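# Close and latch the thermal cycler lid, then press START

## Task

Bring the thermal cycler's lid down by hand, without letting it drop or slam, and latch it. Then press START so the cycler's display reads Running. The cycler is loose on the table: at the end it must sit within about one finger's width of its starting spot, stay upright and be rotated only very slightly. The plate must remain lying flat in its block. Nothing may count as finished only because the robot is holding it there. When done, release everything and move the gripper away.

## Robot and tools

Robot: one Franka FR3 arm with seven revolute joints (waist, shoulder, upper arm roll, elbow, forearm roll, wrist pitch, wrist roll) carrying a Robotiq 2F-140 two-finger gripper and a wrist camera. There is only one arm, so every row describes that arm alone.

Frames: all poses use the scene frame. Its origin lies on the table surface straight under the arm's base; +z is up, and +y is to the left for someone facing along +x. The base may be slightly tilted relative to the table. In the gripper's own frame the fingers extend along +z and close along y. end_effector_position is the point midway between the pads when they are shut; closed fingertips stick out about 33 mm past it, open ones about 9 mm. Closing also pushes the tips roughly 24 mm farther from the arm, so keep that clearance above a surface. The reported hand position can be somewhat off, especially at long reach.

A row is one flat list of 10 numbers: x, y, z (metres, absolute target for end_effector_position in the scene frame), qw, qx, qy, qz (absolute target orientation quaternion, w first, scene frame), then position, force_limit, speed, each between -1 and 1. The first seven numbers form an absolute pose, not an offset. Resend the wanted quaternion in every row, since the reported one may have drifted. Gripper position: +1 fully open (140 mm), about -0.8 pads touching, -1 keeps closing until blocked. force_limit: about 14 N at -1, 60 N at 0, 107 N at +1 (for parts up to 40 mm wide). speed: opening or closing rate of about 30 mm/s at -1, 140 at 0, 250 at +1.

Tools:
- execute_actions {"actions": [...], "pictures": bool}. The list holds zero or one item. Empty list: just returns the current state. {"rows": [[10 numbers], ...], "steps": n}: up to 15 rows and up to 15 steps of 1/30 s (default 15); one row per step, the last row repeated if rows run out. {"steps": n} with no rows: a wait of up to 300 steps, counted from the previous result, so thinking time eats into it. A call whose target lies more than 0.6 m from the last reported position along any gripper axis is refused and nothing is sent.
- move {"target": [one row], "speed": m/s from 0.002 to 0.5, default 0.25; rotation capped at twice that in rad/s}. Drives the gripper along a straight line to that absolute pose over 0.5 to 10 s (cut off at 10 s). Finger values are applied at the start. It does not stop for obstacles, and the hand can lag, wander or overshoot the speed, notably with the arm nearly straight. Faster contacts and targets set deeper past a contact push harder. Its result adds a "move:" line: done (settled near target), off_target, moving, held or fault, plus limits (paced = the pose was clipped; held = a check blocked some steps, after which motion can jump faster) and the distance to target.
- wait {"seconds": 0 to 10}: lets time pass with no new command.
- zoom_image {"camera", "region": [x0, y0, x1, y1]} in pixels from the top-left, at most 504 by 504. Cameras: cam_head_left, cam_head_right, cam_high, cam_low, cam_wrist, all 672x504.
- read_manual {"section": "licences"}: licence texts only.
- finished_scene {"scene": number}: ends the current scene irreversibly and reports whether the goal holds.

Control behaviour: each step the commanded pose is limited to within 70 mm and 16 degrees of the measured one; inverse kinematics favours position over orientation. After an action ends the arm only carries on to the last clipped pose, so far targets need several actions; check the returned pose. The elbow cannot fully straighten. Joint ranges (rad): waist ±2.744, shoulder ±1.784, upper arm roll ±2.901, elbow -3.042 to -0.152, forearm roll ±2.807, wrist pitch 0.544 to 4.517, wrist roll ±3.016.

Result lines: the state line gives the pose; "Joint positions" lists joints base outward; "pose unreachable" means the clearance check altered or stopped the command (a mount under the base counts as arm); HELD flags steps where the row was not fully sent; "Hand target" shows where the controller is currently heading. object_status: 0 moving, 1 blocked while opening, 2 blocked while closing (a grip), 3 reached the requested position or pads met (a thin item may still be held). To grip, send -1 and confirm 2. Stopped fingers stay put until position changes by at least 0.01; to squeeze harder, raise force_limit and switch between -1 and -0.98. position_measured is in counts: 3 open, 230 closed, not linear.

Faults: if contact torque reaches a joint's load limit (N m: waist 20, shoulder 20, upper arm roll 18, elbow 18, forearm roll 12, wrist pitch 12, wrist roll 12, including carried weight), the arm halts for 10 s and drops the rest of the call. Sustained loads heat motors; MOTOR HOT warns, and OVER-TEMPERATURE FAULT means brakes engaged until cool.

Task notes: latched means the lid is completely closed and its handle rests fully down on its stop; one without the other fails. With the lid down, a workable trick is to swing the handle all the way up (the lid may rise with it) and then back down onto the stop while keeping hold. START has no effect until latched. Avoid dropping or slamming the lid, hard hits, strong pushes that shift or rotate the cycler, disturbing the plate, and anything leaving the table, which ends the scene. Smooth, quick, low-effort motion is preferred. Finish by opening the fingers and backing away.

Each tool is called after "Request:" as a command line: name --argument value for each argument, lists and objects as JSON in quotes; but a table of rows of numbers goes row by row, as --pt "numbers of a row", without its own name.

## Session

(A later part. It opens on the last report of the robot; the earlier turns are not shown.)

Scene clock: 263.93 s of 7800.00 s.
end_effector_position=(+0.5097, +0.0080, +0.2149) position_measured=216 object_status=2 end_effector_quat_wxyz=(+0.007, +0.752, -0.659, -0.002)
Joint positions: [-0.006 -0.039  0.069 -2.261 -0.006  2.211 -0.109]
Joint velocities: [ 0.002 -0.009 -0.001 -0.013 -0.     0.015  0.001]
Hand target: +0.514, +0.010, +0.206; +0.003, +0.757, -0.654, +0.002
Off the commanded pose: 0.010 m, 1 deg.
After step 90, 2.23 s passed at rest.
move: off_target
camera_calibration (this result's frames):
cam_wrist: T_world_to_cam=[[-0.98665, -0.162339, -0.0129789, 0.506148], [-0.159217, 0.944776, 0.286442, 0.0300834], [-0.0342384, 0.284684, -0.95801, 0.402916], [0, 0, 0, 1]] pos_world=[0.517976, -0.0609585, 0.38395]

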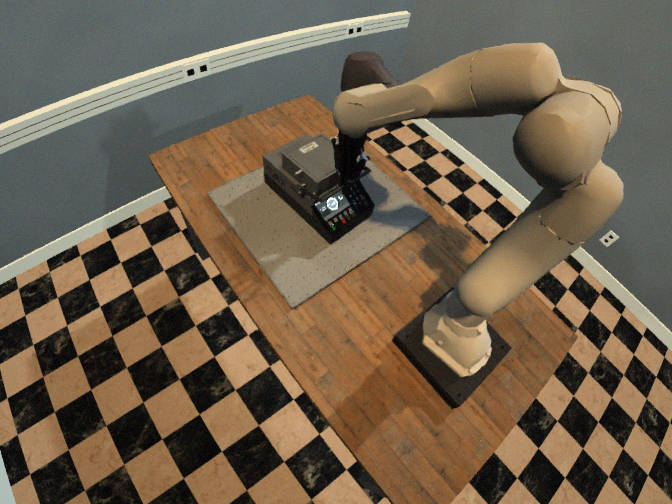

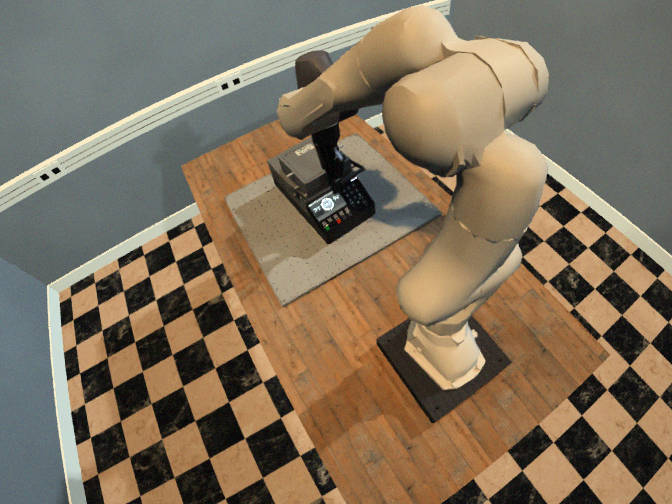

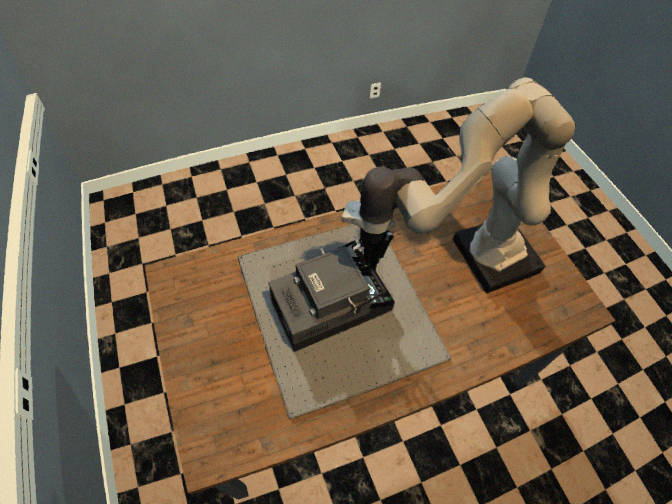

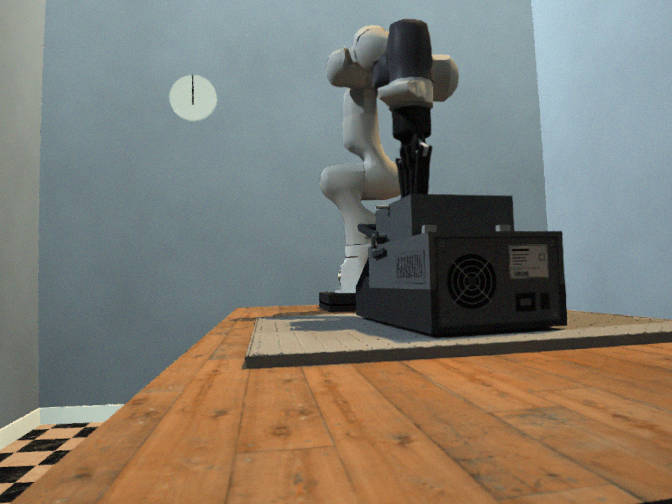

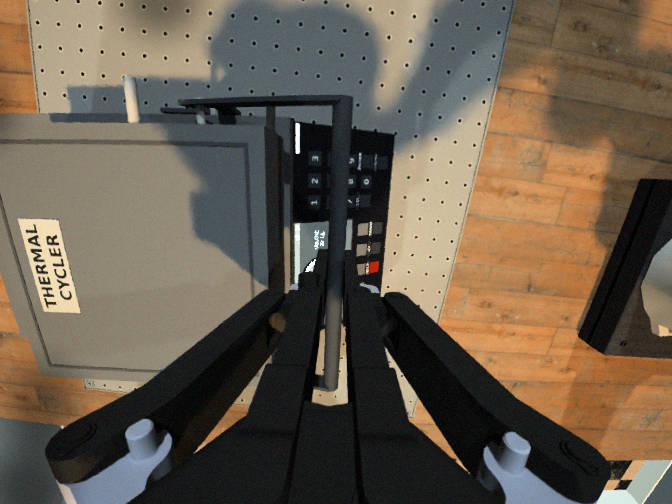

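Request:
move --target '[0.46,0.008,0.214,0,0.755,-0.656,0,-0.98,0.6,0]' --speed 0.02

Scene clock: 272.87 s of 7800.00 s.
end_effector_position=(+0.4688, +0.0071, +0.2145) position_measured=219 object_status=2 end_effector_quat_wxyz=(-0.005, +0.753, -0.658, +0.009)
Joint positions: [-0.007 -0.182  0.065 -2.432  0.012  2.27  -0.126]
Joint velocities: [-0.001 -0.003 -0.    -0.006  0.002  0.004 -0.004]
Hand target: +0.460, +0.006, +0.213; +0.001, +0.755, -0.656, +0.001
Off the commanded pose: 0.009 m, 1 deg.
After step 90, 3.23 s passed at rest.
move: off_target
camera_calibration (this result's frames):
cam_wrist: T_world_to_cam=[[-0.985407, -0.164233, -0.0447334, 0.471887], [-0.17015, 0.943092, 0.285704, 0.0298794], [-0.00473416, 0.289146, -0.957273, 0.387482], [0, 0, 0, 1]] pos_world=[0.471919, -0.0627185, 0.383499]

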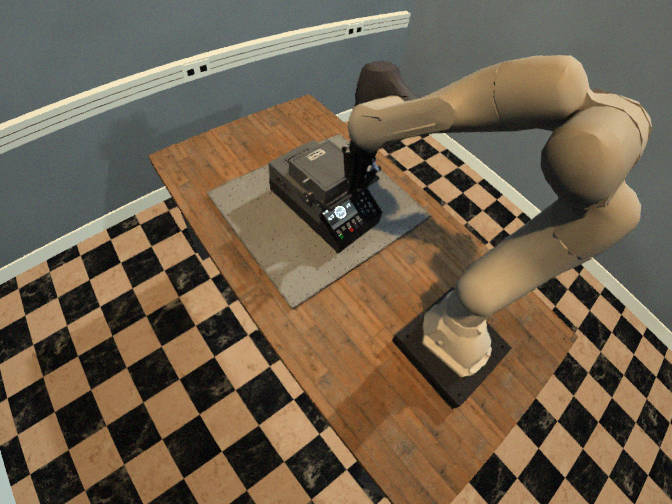

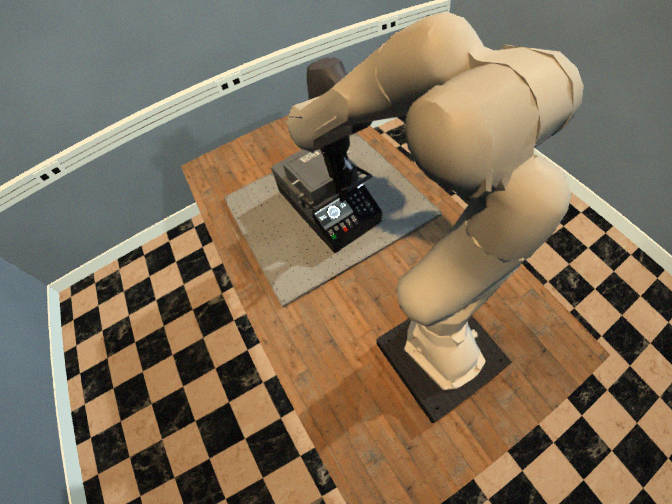

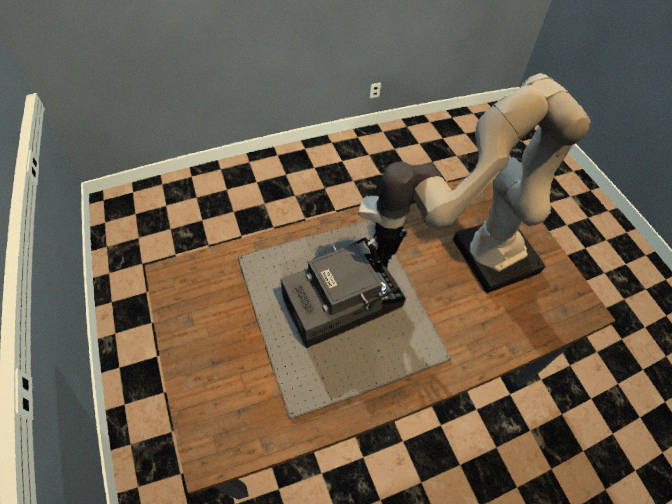

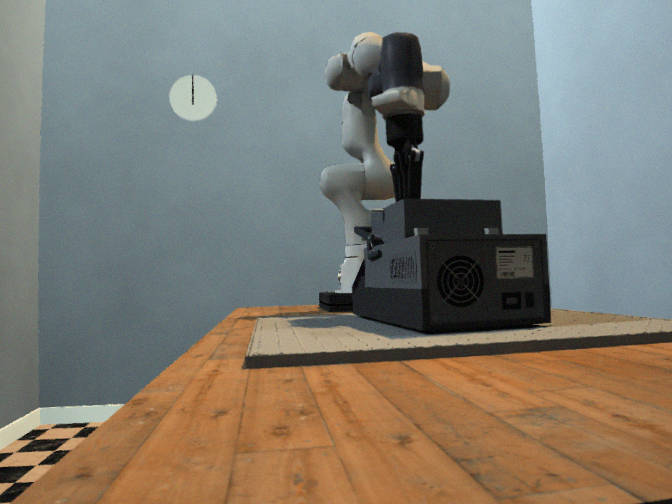

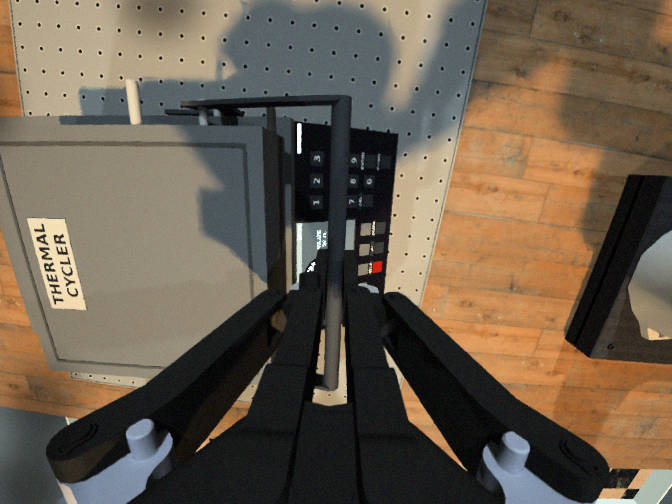

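Request:
move --target '[0.469,0.007,0.215,0,0.755,-0.656,0,-0.5,0,0]'

Request:
move --target '[0.469,0.007,0.28,0,0.755,-0.656,0,-0.5,0,0]' --speed 0.1

Request:
move --target '[0.425,0.02,0.2,0,0.755,-0.656,0,-1,0,0]' --speed 0.1

Scene clock: 281.73 s of 7800.00 s.
end_effector_position=(+0.4699, +0.0074, +0.2152) position_measured=192 object_status=3 end_effector_quat_wxyz=(-0.001, +0.754, -0.657, +0.003)
Joint positions: [-0.007 -0.168  0.065 -2.411  0.012  2.248 -0.129]
Joint velocities: [ 0.001  0.002 -0.001  0.002  0.    -0.013 -0.004]
Hand target: +0.469, +0.007, +0.215; -0.000, +0.755, -0.656, -0.000
Off the commanded pose: 0.001 m, 0 deg.
After step 90, 5.17 s passed at rest.
move: done
camera_calibration (this result's frames):
cam_wrist: T_world_to_cam=[[-0.985467, -0.167197, -0.029991, 0.46989], [-0.16867, 0.942245, 0.289354, 0.0280965], [-0.0201202, 0.290207, -0.956752, 0.395124], [0, 0, 0, 1]] pos_world=[0.475751, -0.0625774, 0.383998]

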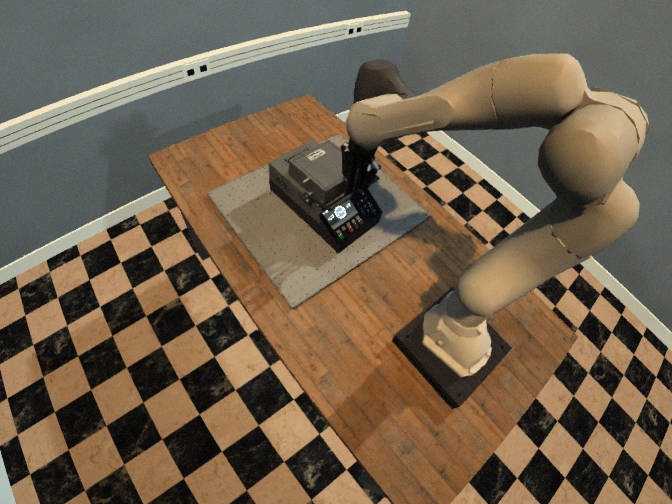

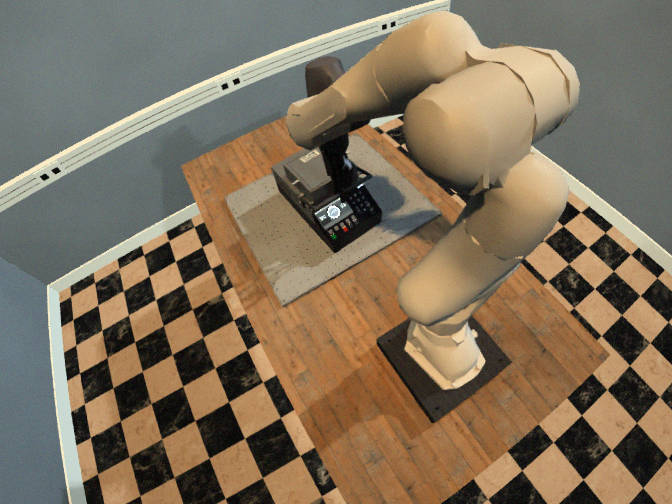

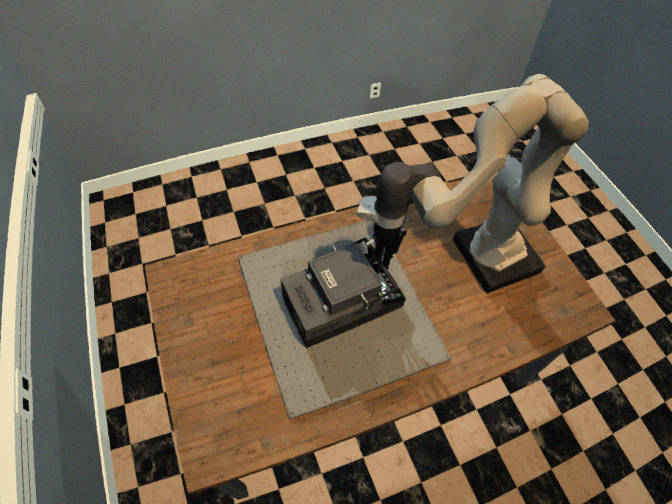

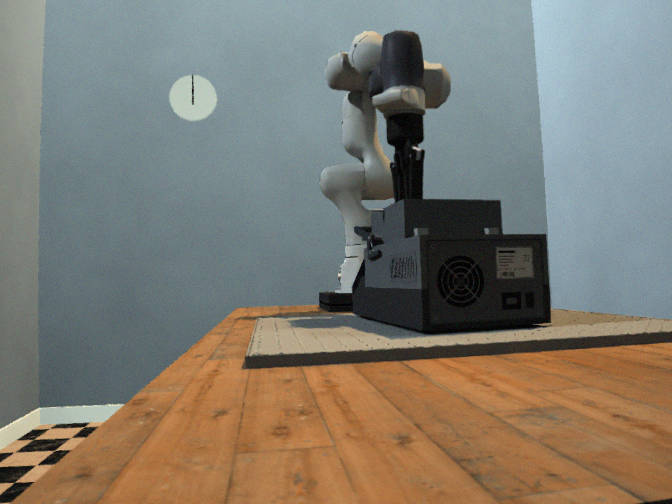

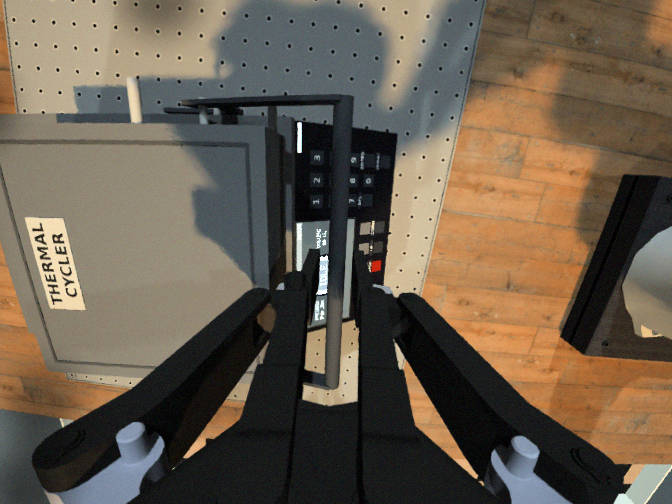

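Scene clock: 282.97 s of 7800.00 s.
end_effector_position=(+0.4678, +0.0066, +0.2798) position_measured=192 object_status=3 end_effector_quat_wxyz=(+0.001, +0.753, -0.658, +0.003)
Joint positions: [-0.007 -0.248  0.063 -2.317  0.012  2.072 -0.13 ]
Joint velocities: [ 0.     0.001  0.001 -0.    -0.001 -0.011  0.   ]
Hand target: +0.467, +0.006, +0.280; +0.001, +0.754, -0.657, +0.001
Off the commanded pose: 0.001 m, 0 deg.
move: done
camera_calibration (this result's frames):
cam_wrist: T_world_to_cam=[[-0.985711, -0.1662, -0.0274139, 0.469074], [-0.167036, 0.943426, 0.286438, 0.00981615], [-0.021743, 0.286925, -0.957706, 0.45816], [0, 0, 0, 1]] pos_world=[0.473973, -0.0627584, 0.448831]

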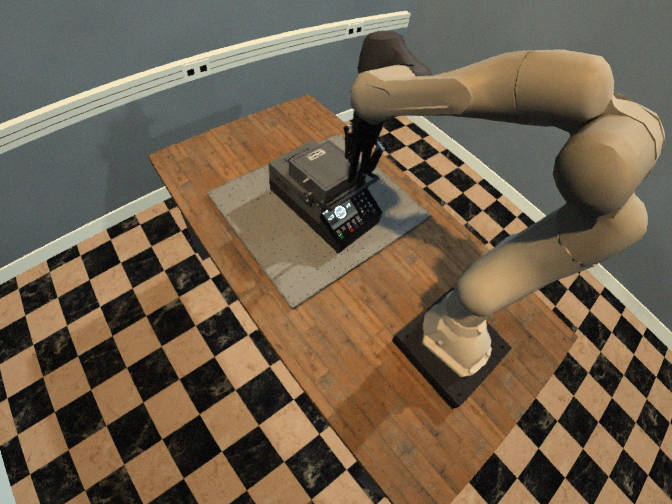

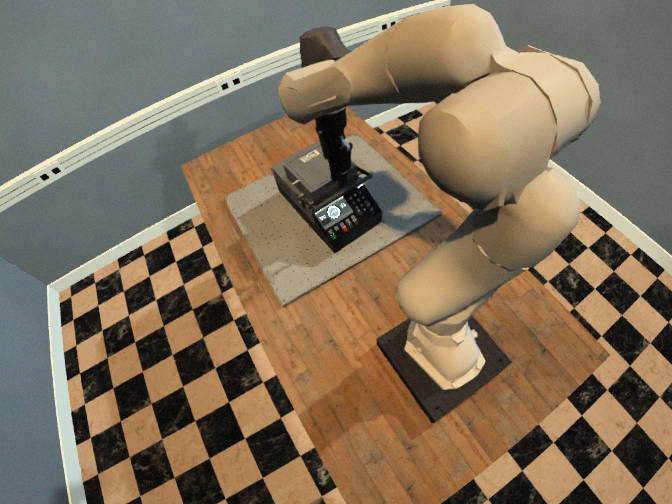

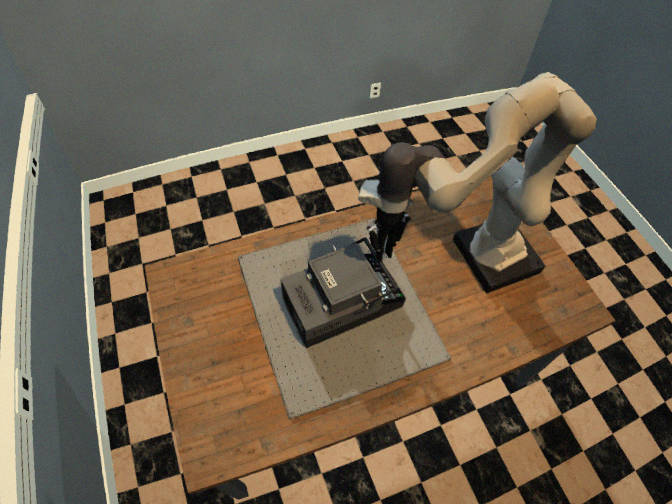

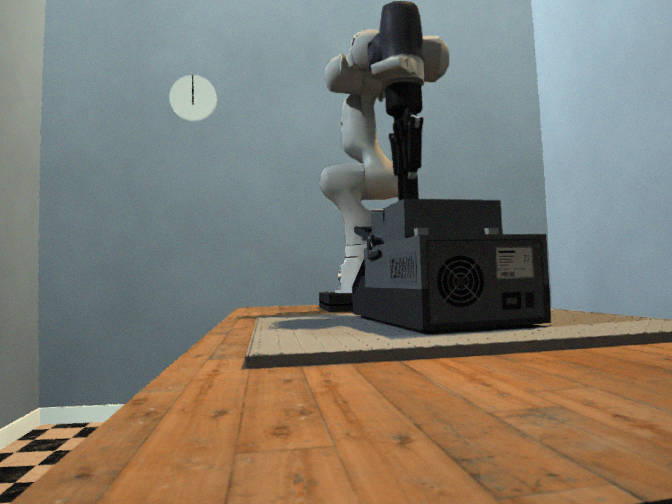

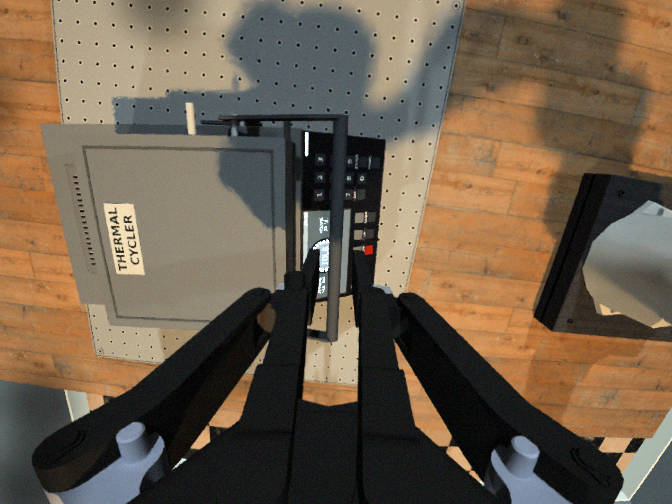

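Scene clock: 284.47 s of 7800.00 s.
end_effector_position=(+0.4267, +0.0177, +0.1994) position_measured=233 object_status=3 end_effector_quat_wxyz=(+0.000, +0.757, -0.653, -0.001)
Joint positions: [ 0.011 -0.266  0.073 -2.556  0.027  2.288 -0.128]
Joint velocities: [-0.     0.    -0.001  0.    -0.     0.01   0.   ]
Hand target: +0.427, +0.020, +0.199; -0.001, +0.756, -0.655, -0.001
Off the commanded pose: 0.003 m, 0 deg.
move: done
camera_calibration (this result's frames):
cam_wrist: T_world_to_cam=[[-0.98364, -0.178607, -0.0234988, 0.426771], [-0.177587, 0.939472, 0.29301, 0.018794], [-0.0302571, 0.292389, -0.955821, 0.380289], [0, 0, 0, 1]] pos_world=[0.434633, -0.0526246, 0.36801]

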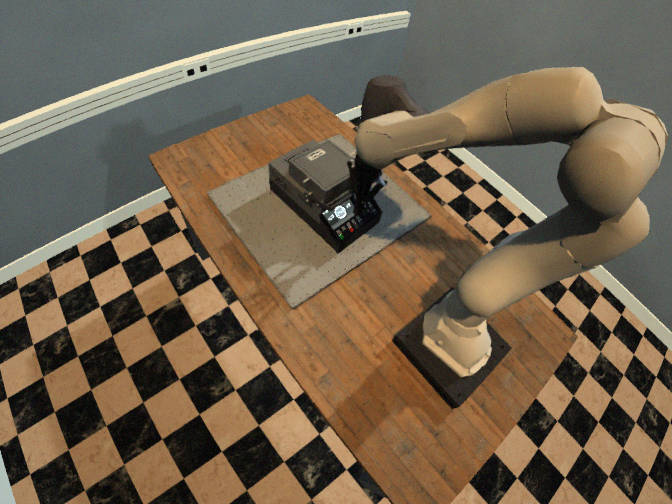

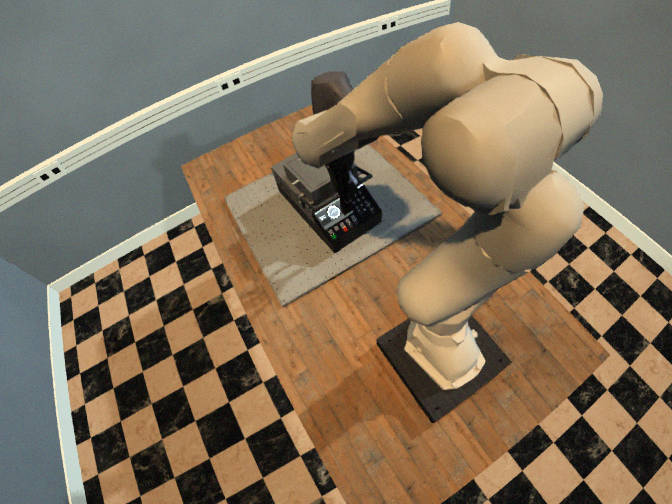

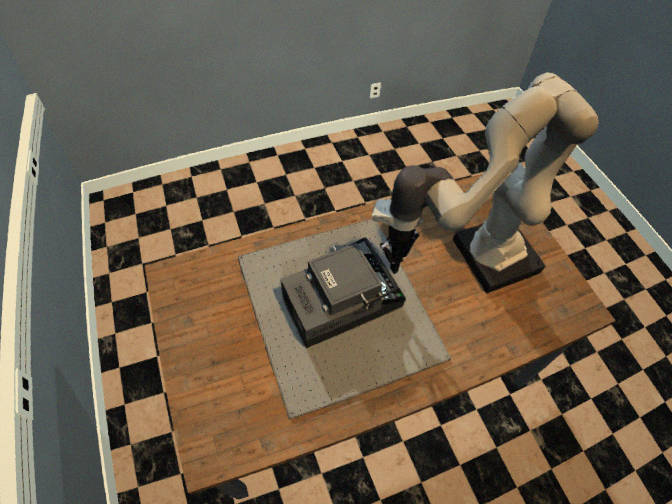

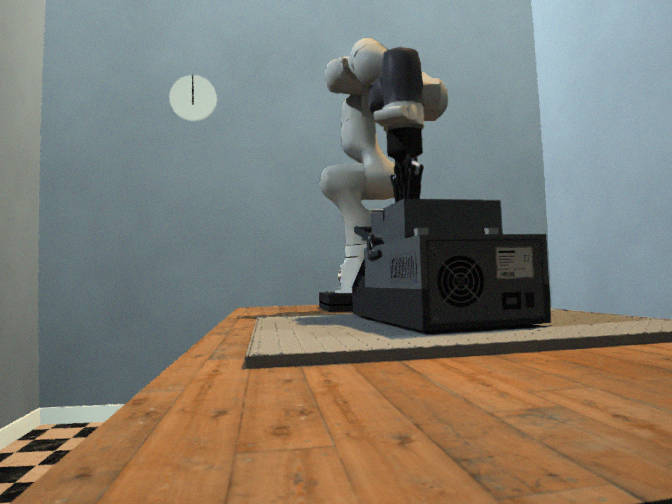

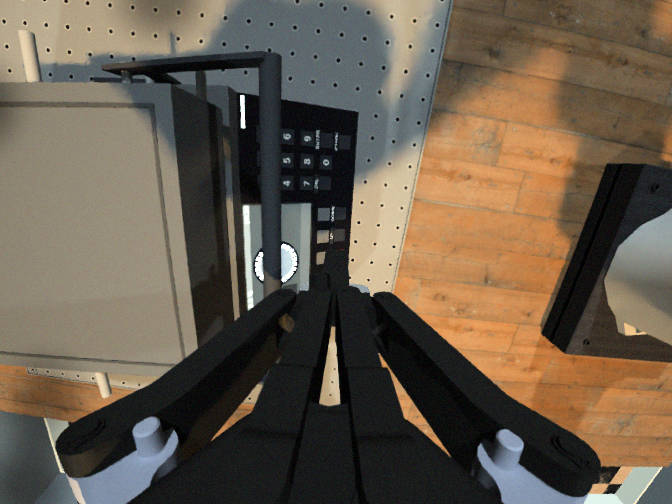

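Request:
move --target '[0.428,0.075,0.135,0,0.755,-0.656,0,-1,0,0]' --speed 0.08

Request:
zoom_image --camera "cam_head_left" --region '[280, 160, 420, 270]'

Request:
zoom_image --camera "cam_high" --region '[330, 230, 450, 330]'

Scene clock: 303.50 s of 7800.00 s.
end_effector_position=(+0.4156, +0.0715, +0.1332) position_measured=233 object_status=3 end_effector_quat_wxyz=(+0.011, +0.755, -0.655, -0.013)
Joint positions: [ 0.053 -0.125  0.16  -2.603  0.042  2.446 -0.005]
Joint velocities: [-0.    -0.     0.001 -0.    -0.001  0.003  0.032]
Hand target: +0.428, +0.078, +0.135; -0.003, +0.756, -0.655, -0.002
Off the commanded pose: 0.013 m, 2 deg.
After step 90, 14.43 s passed at rest.
move: off_target
camera_calibration (this result's frames):
cam_wrist: T_world_to_cam=[[-0.985133, -0.171645, 0.00710489, 0.41985], [-0.161752, 0.940699, 0.298196, -0.0216472], [-0.0578674, 0.292614, -0.954478, 0.312169], [0, 0, 0, 1]] pos_world=[0.428171, 0.00108369, 0.301431]

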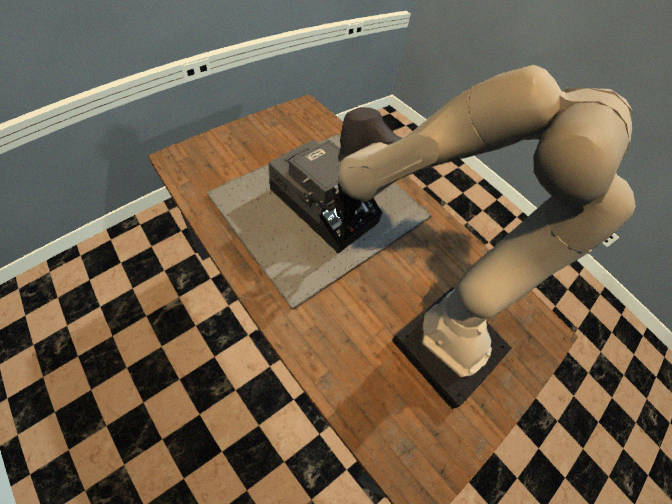

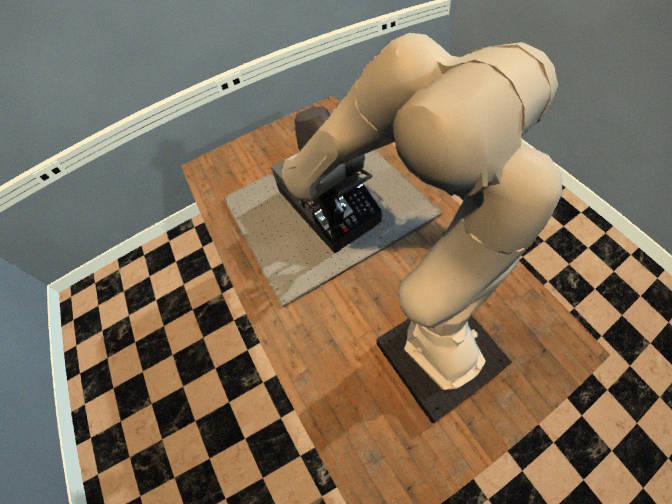

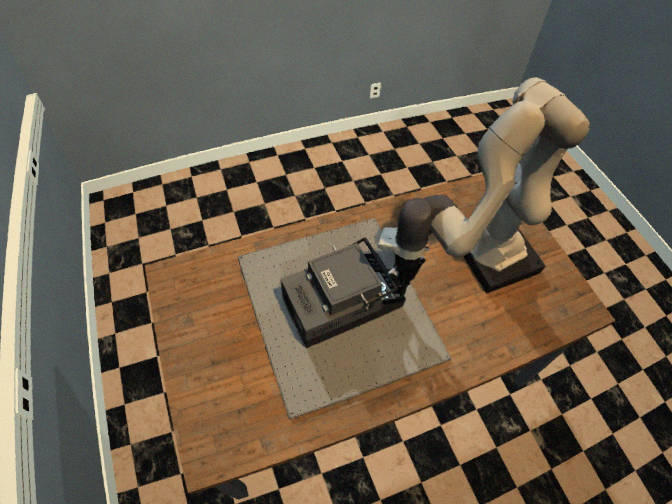

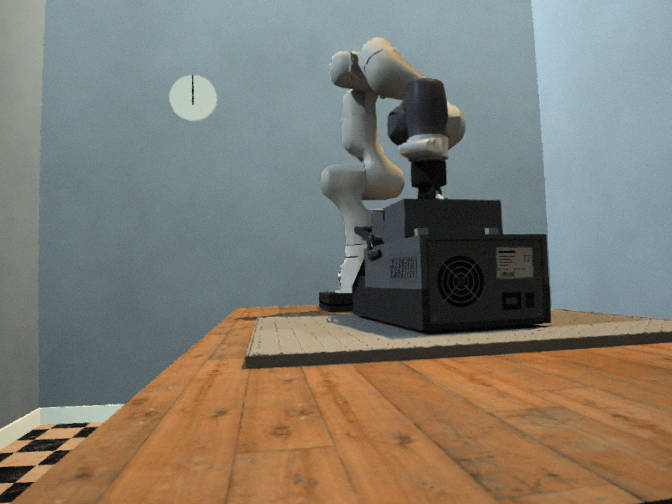

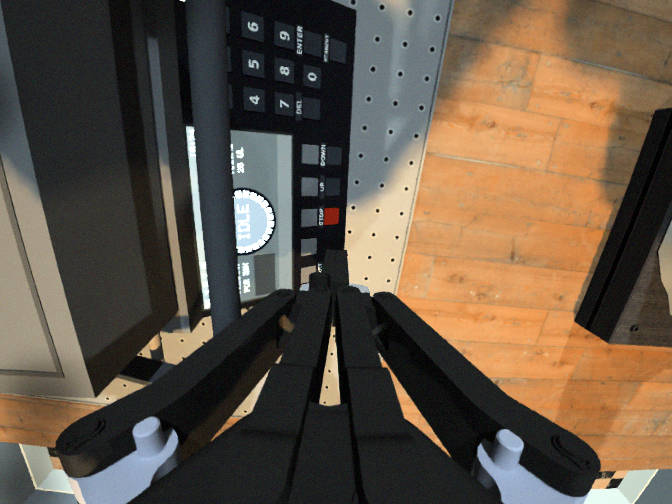

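Region (280, 160, 420, 270) of cam_head_left's 672x504 image, scaled by 3.600, with more detail than that image has; it fills the top 396 rows of this view, and the rest is white.

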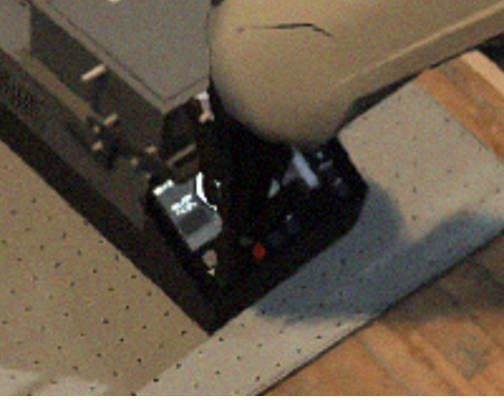

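Region (330, 230, 450, 330) of cam_high's 672x504 image, scaled by 4.200, with more detail than that image has.

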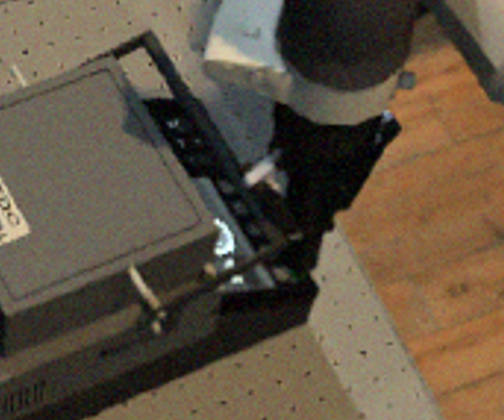

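Request:
move --target '[0.385,0.075,0.14,-0.17,0.729,-0.634,0.196,-1,0,0]' --speed 0.08

Request:
move --target '[0.41,0.075,0.097,-0.17,0.729,-0.634,0.196,-1,0,0]' --speed 0.02

Request:
zoom_image --camera "cam_high" --region '[330, 230, 450, 330]'

Scene clock: 320.03 s of 7800.00 s.
end_effector_position=(+0.3808, +0.0828, +0.1360) position_measured=233 object_status=3 end_effector_quat_wxyz=(-0.164, +0.722, -0.647, +0.185)
Joint positions: [-0.176 -0.425  0.954 -3.02   1.434  3.136 -0.787]
Joint velocities: [ 0.077  0.055 -0.083  0.014  0.083  0.068 -0.138]
Hand target: +0.383, +0.081, +0.138; -0.162, +0.731, -0.634, +0.192
Off the commanded pose: 0.010 m, 2 deg.
After step 90, 7.37 s passed at rest.
move: off_target
camera_calibration (this result's frames):
cam_wrist: T_world_to_cam=[[-0.856539, -0.141781, -0.496225, 0.404549], [-0.263793, 0.946703, 0.184844, 0.0150027], [0.443571, 0.289226, -0.848288, 0.104486], [0, 0, 0, 1]] pos_world=[0.304123, 0.0129341, 0.286609]

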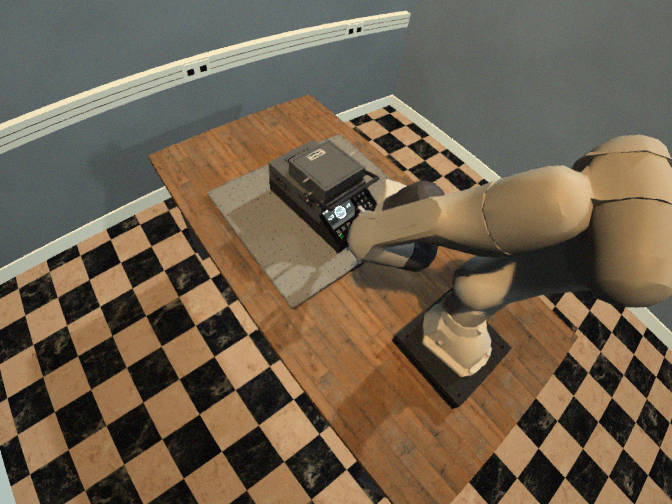

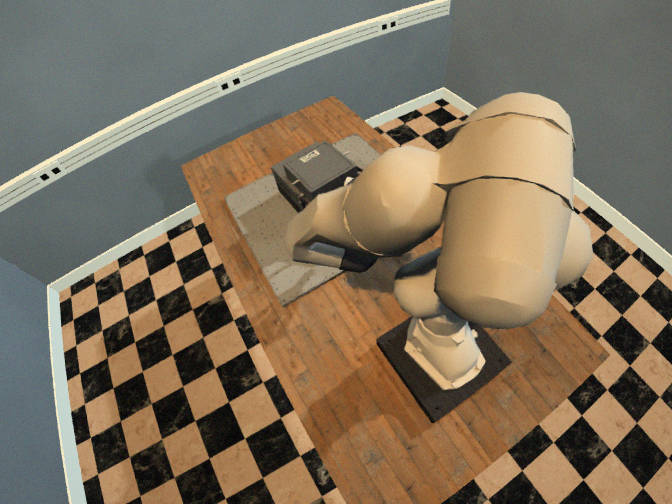

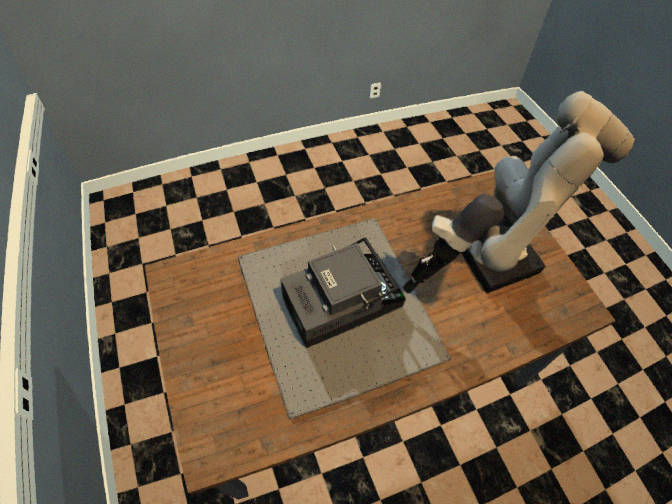

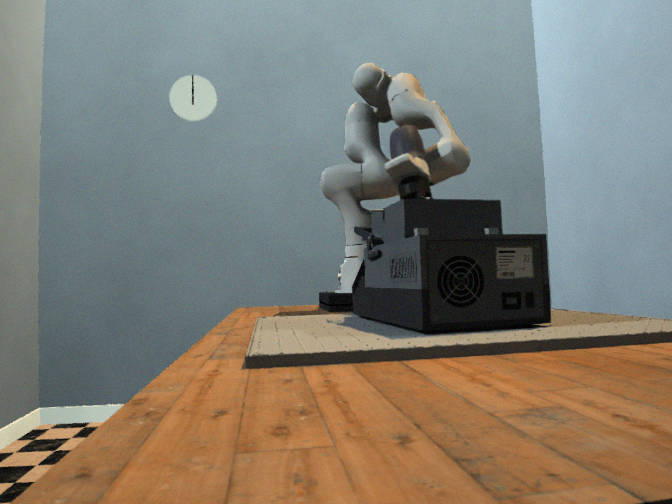

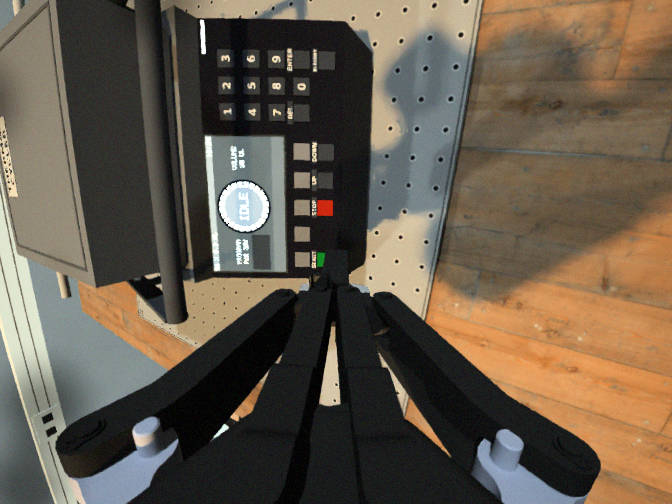

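Scene clock: 324.57 s of 7800.00 s.
end_effector_position=(+0.4258, +0.0860, +0.1160) position_measured=233 object_status=3 end_effector_quat_wxyz=(-0.173, +0.732, -0.621, +0.218)
Joint positions: [ 0.049 -0.063  0.538 -3.023  0.729  3.548 -0.366]
Joint velocities: [ 0.108  0.008 -0.129 -0.002 -0.036  0.009  0.045]
Hand target: +0.413, +0.078, +0.099; -0.158, +0.726, -0.640, +0.198
Off the commanded pose: 0.027 m, 3 deg.
joint sent to its limit — the command would take joint 4 (elbow) past its lower limit, so that joint was sent only as far as its limit.
move: off_target
camera_calibration (this result's frames):
cam_wrist: T_world_to_cam=[[-0.816133, -0.199319, -0.542402, 0.426733], [-0.314282, 0.940772, 0.127178, 0.0562749], [0.484927, 0.274261, -0.830437, 0.0481307], [0, 0, 0, 1]] pos_world=[0.342617, 0.0189138, 0.264273]

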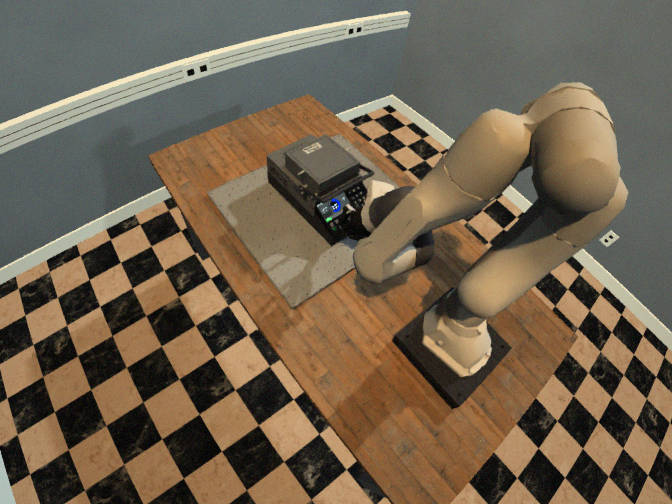

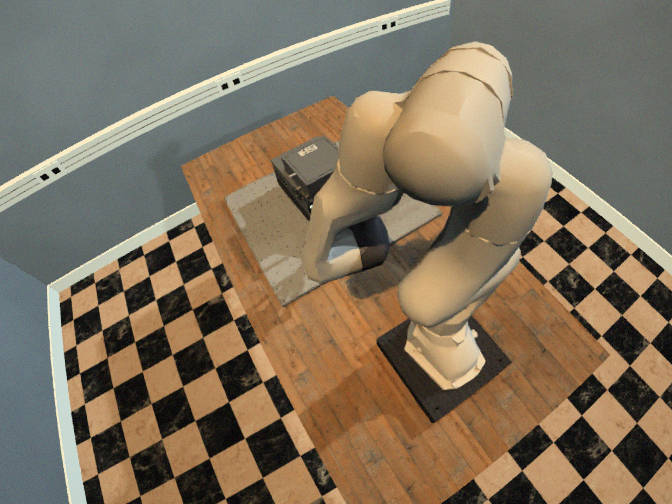

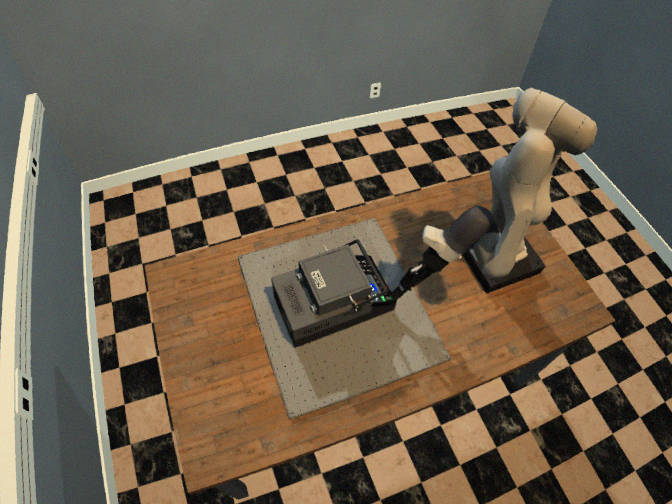

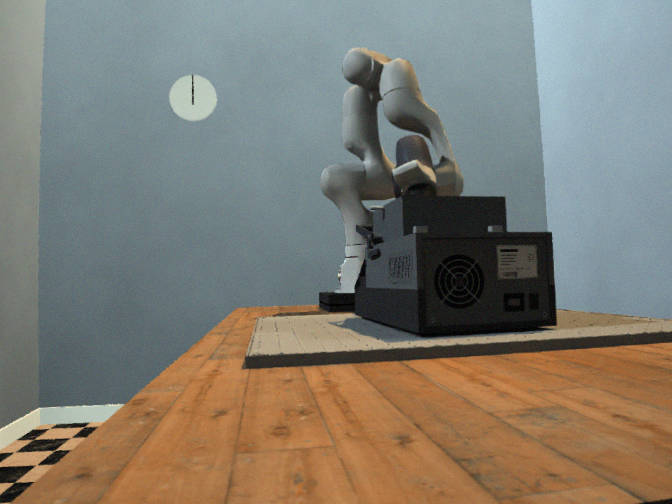

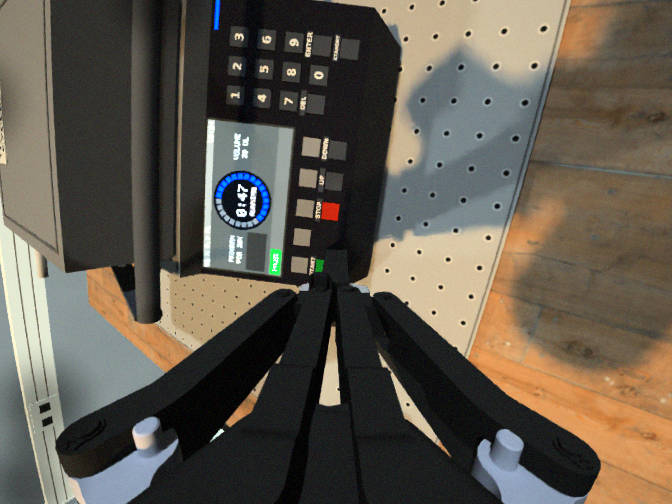

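Region (330, 230, 450, 330) of cam_high's 672x504 image, scaled by 4.200, with more detail than that image has.

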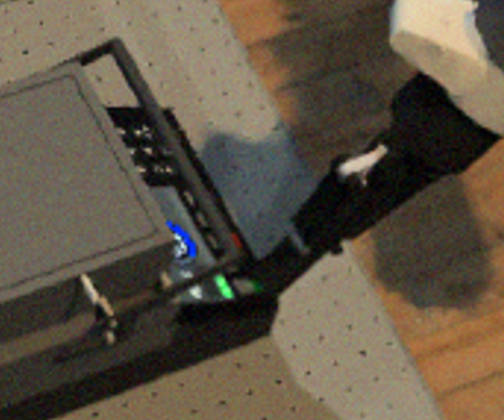

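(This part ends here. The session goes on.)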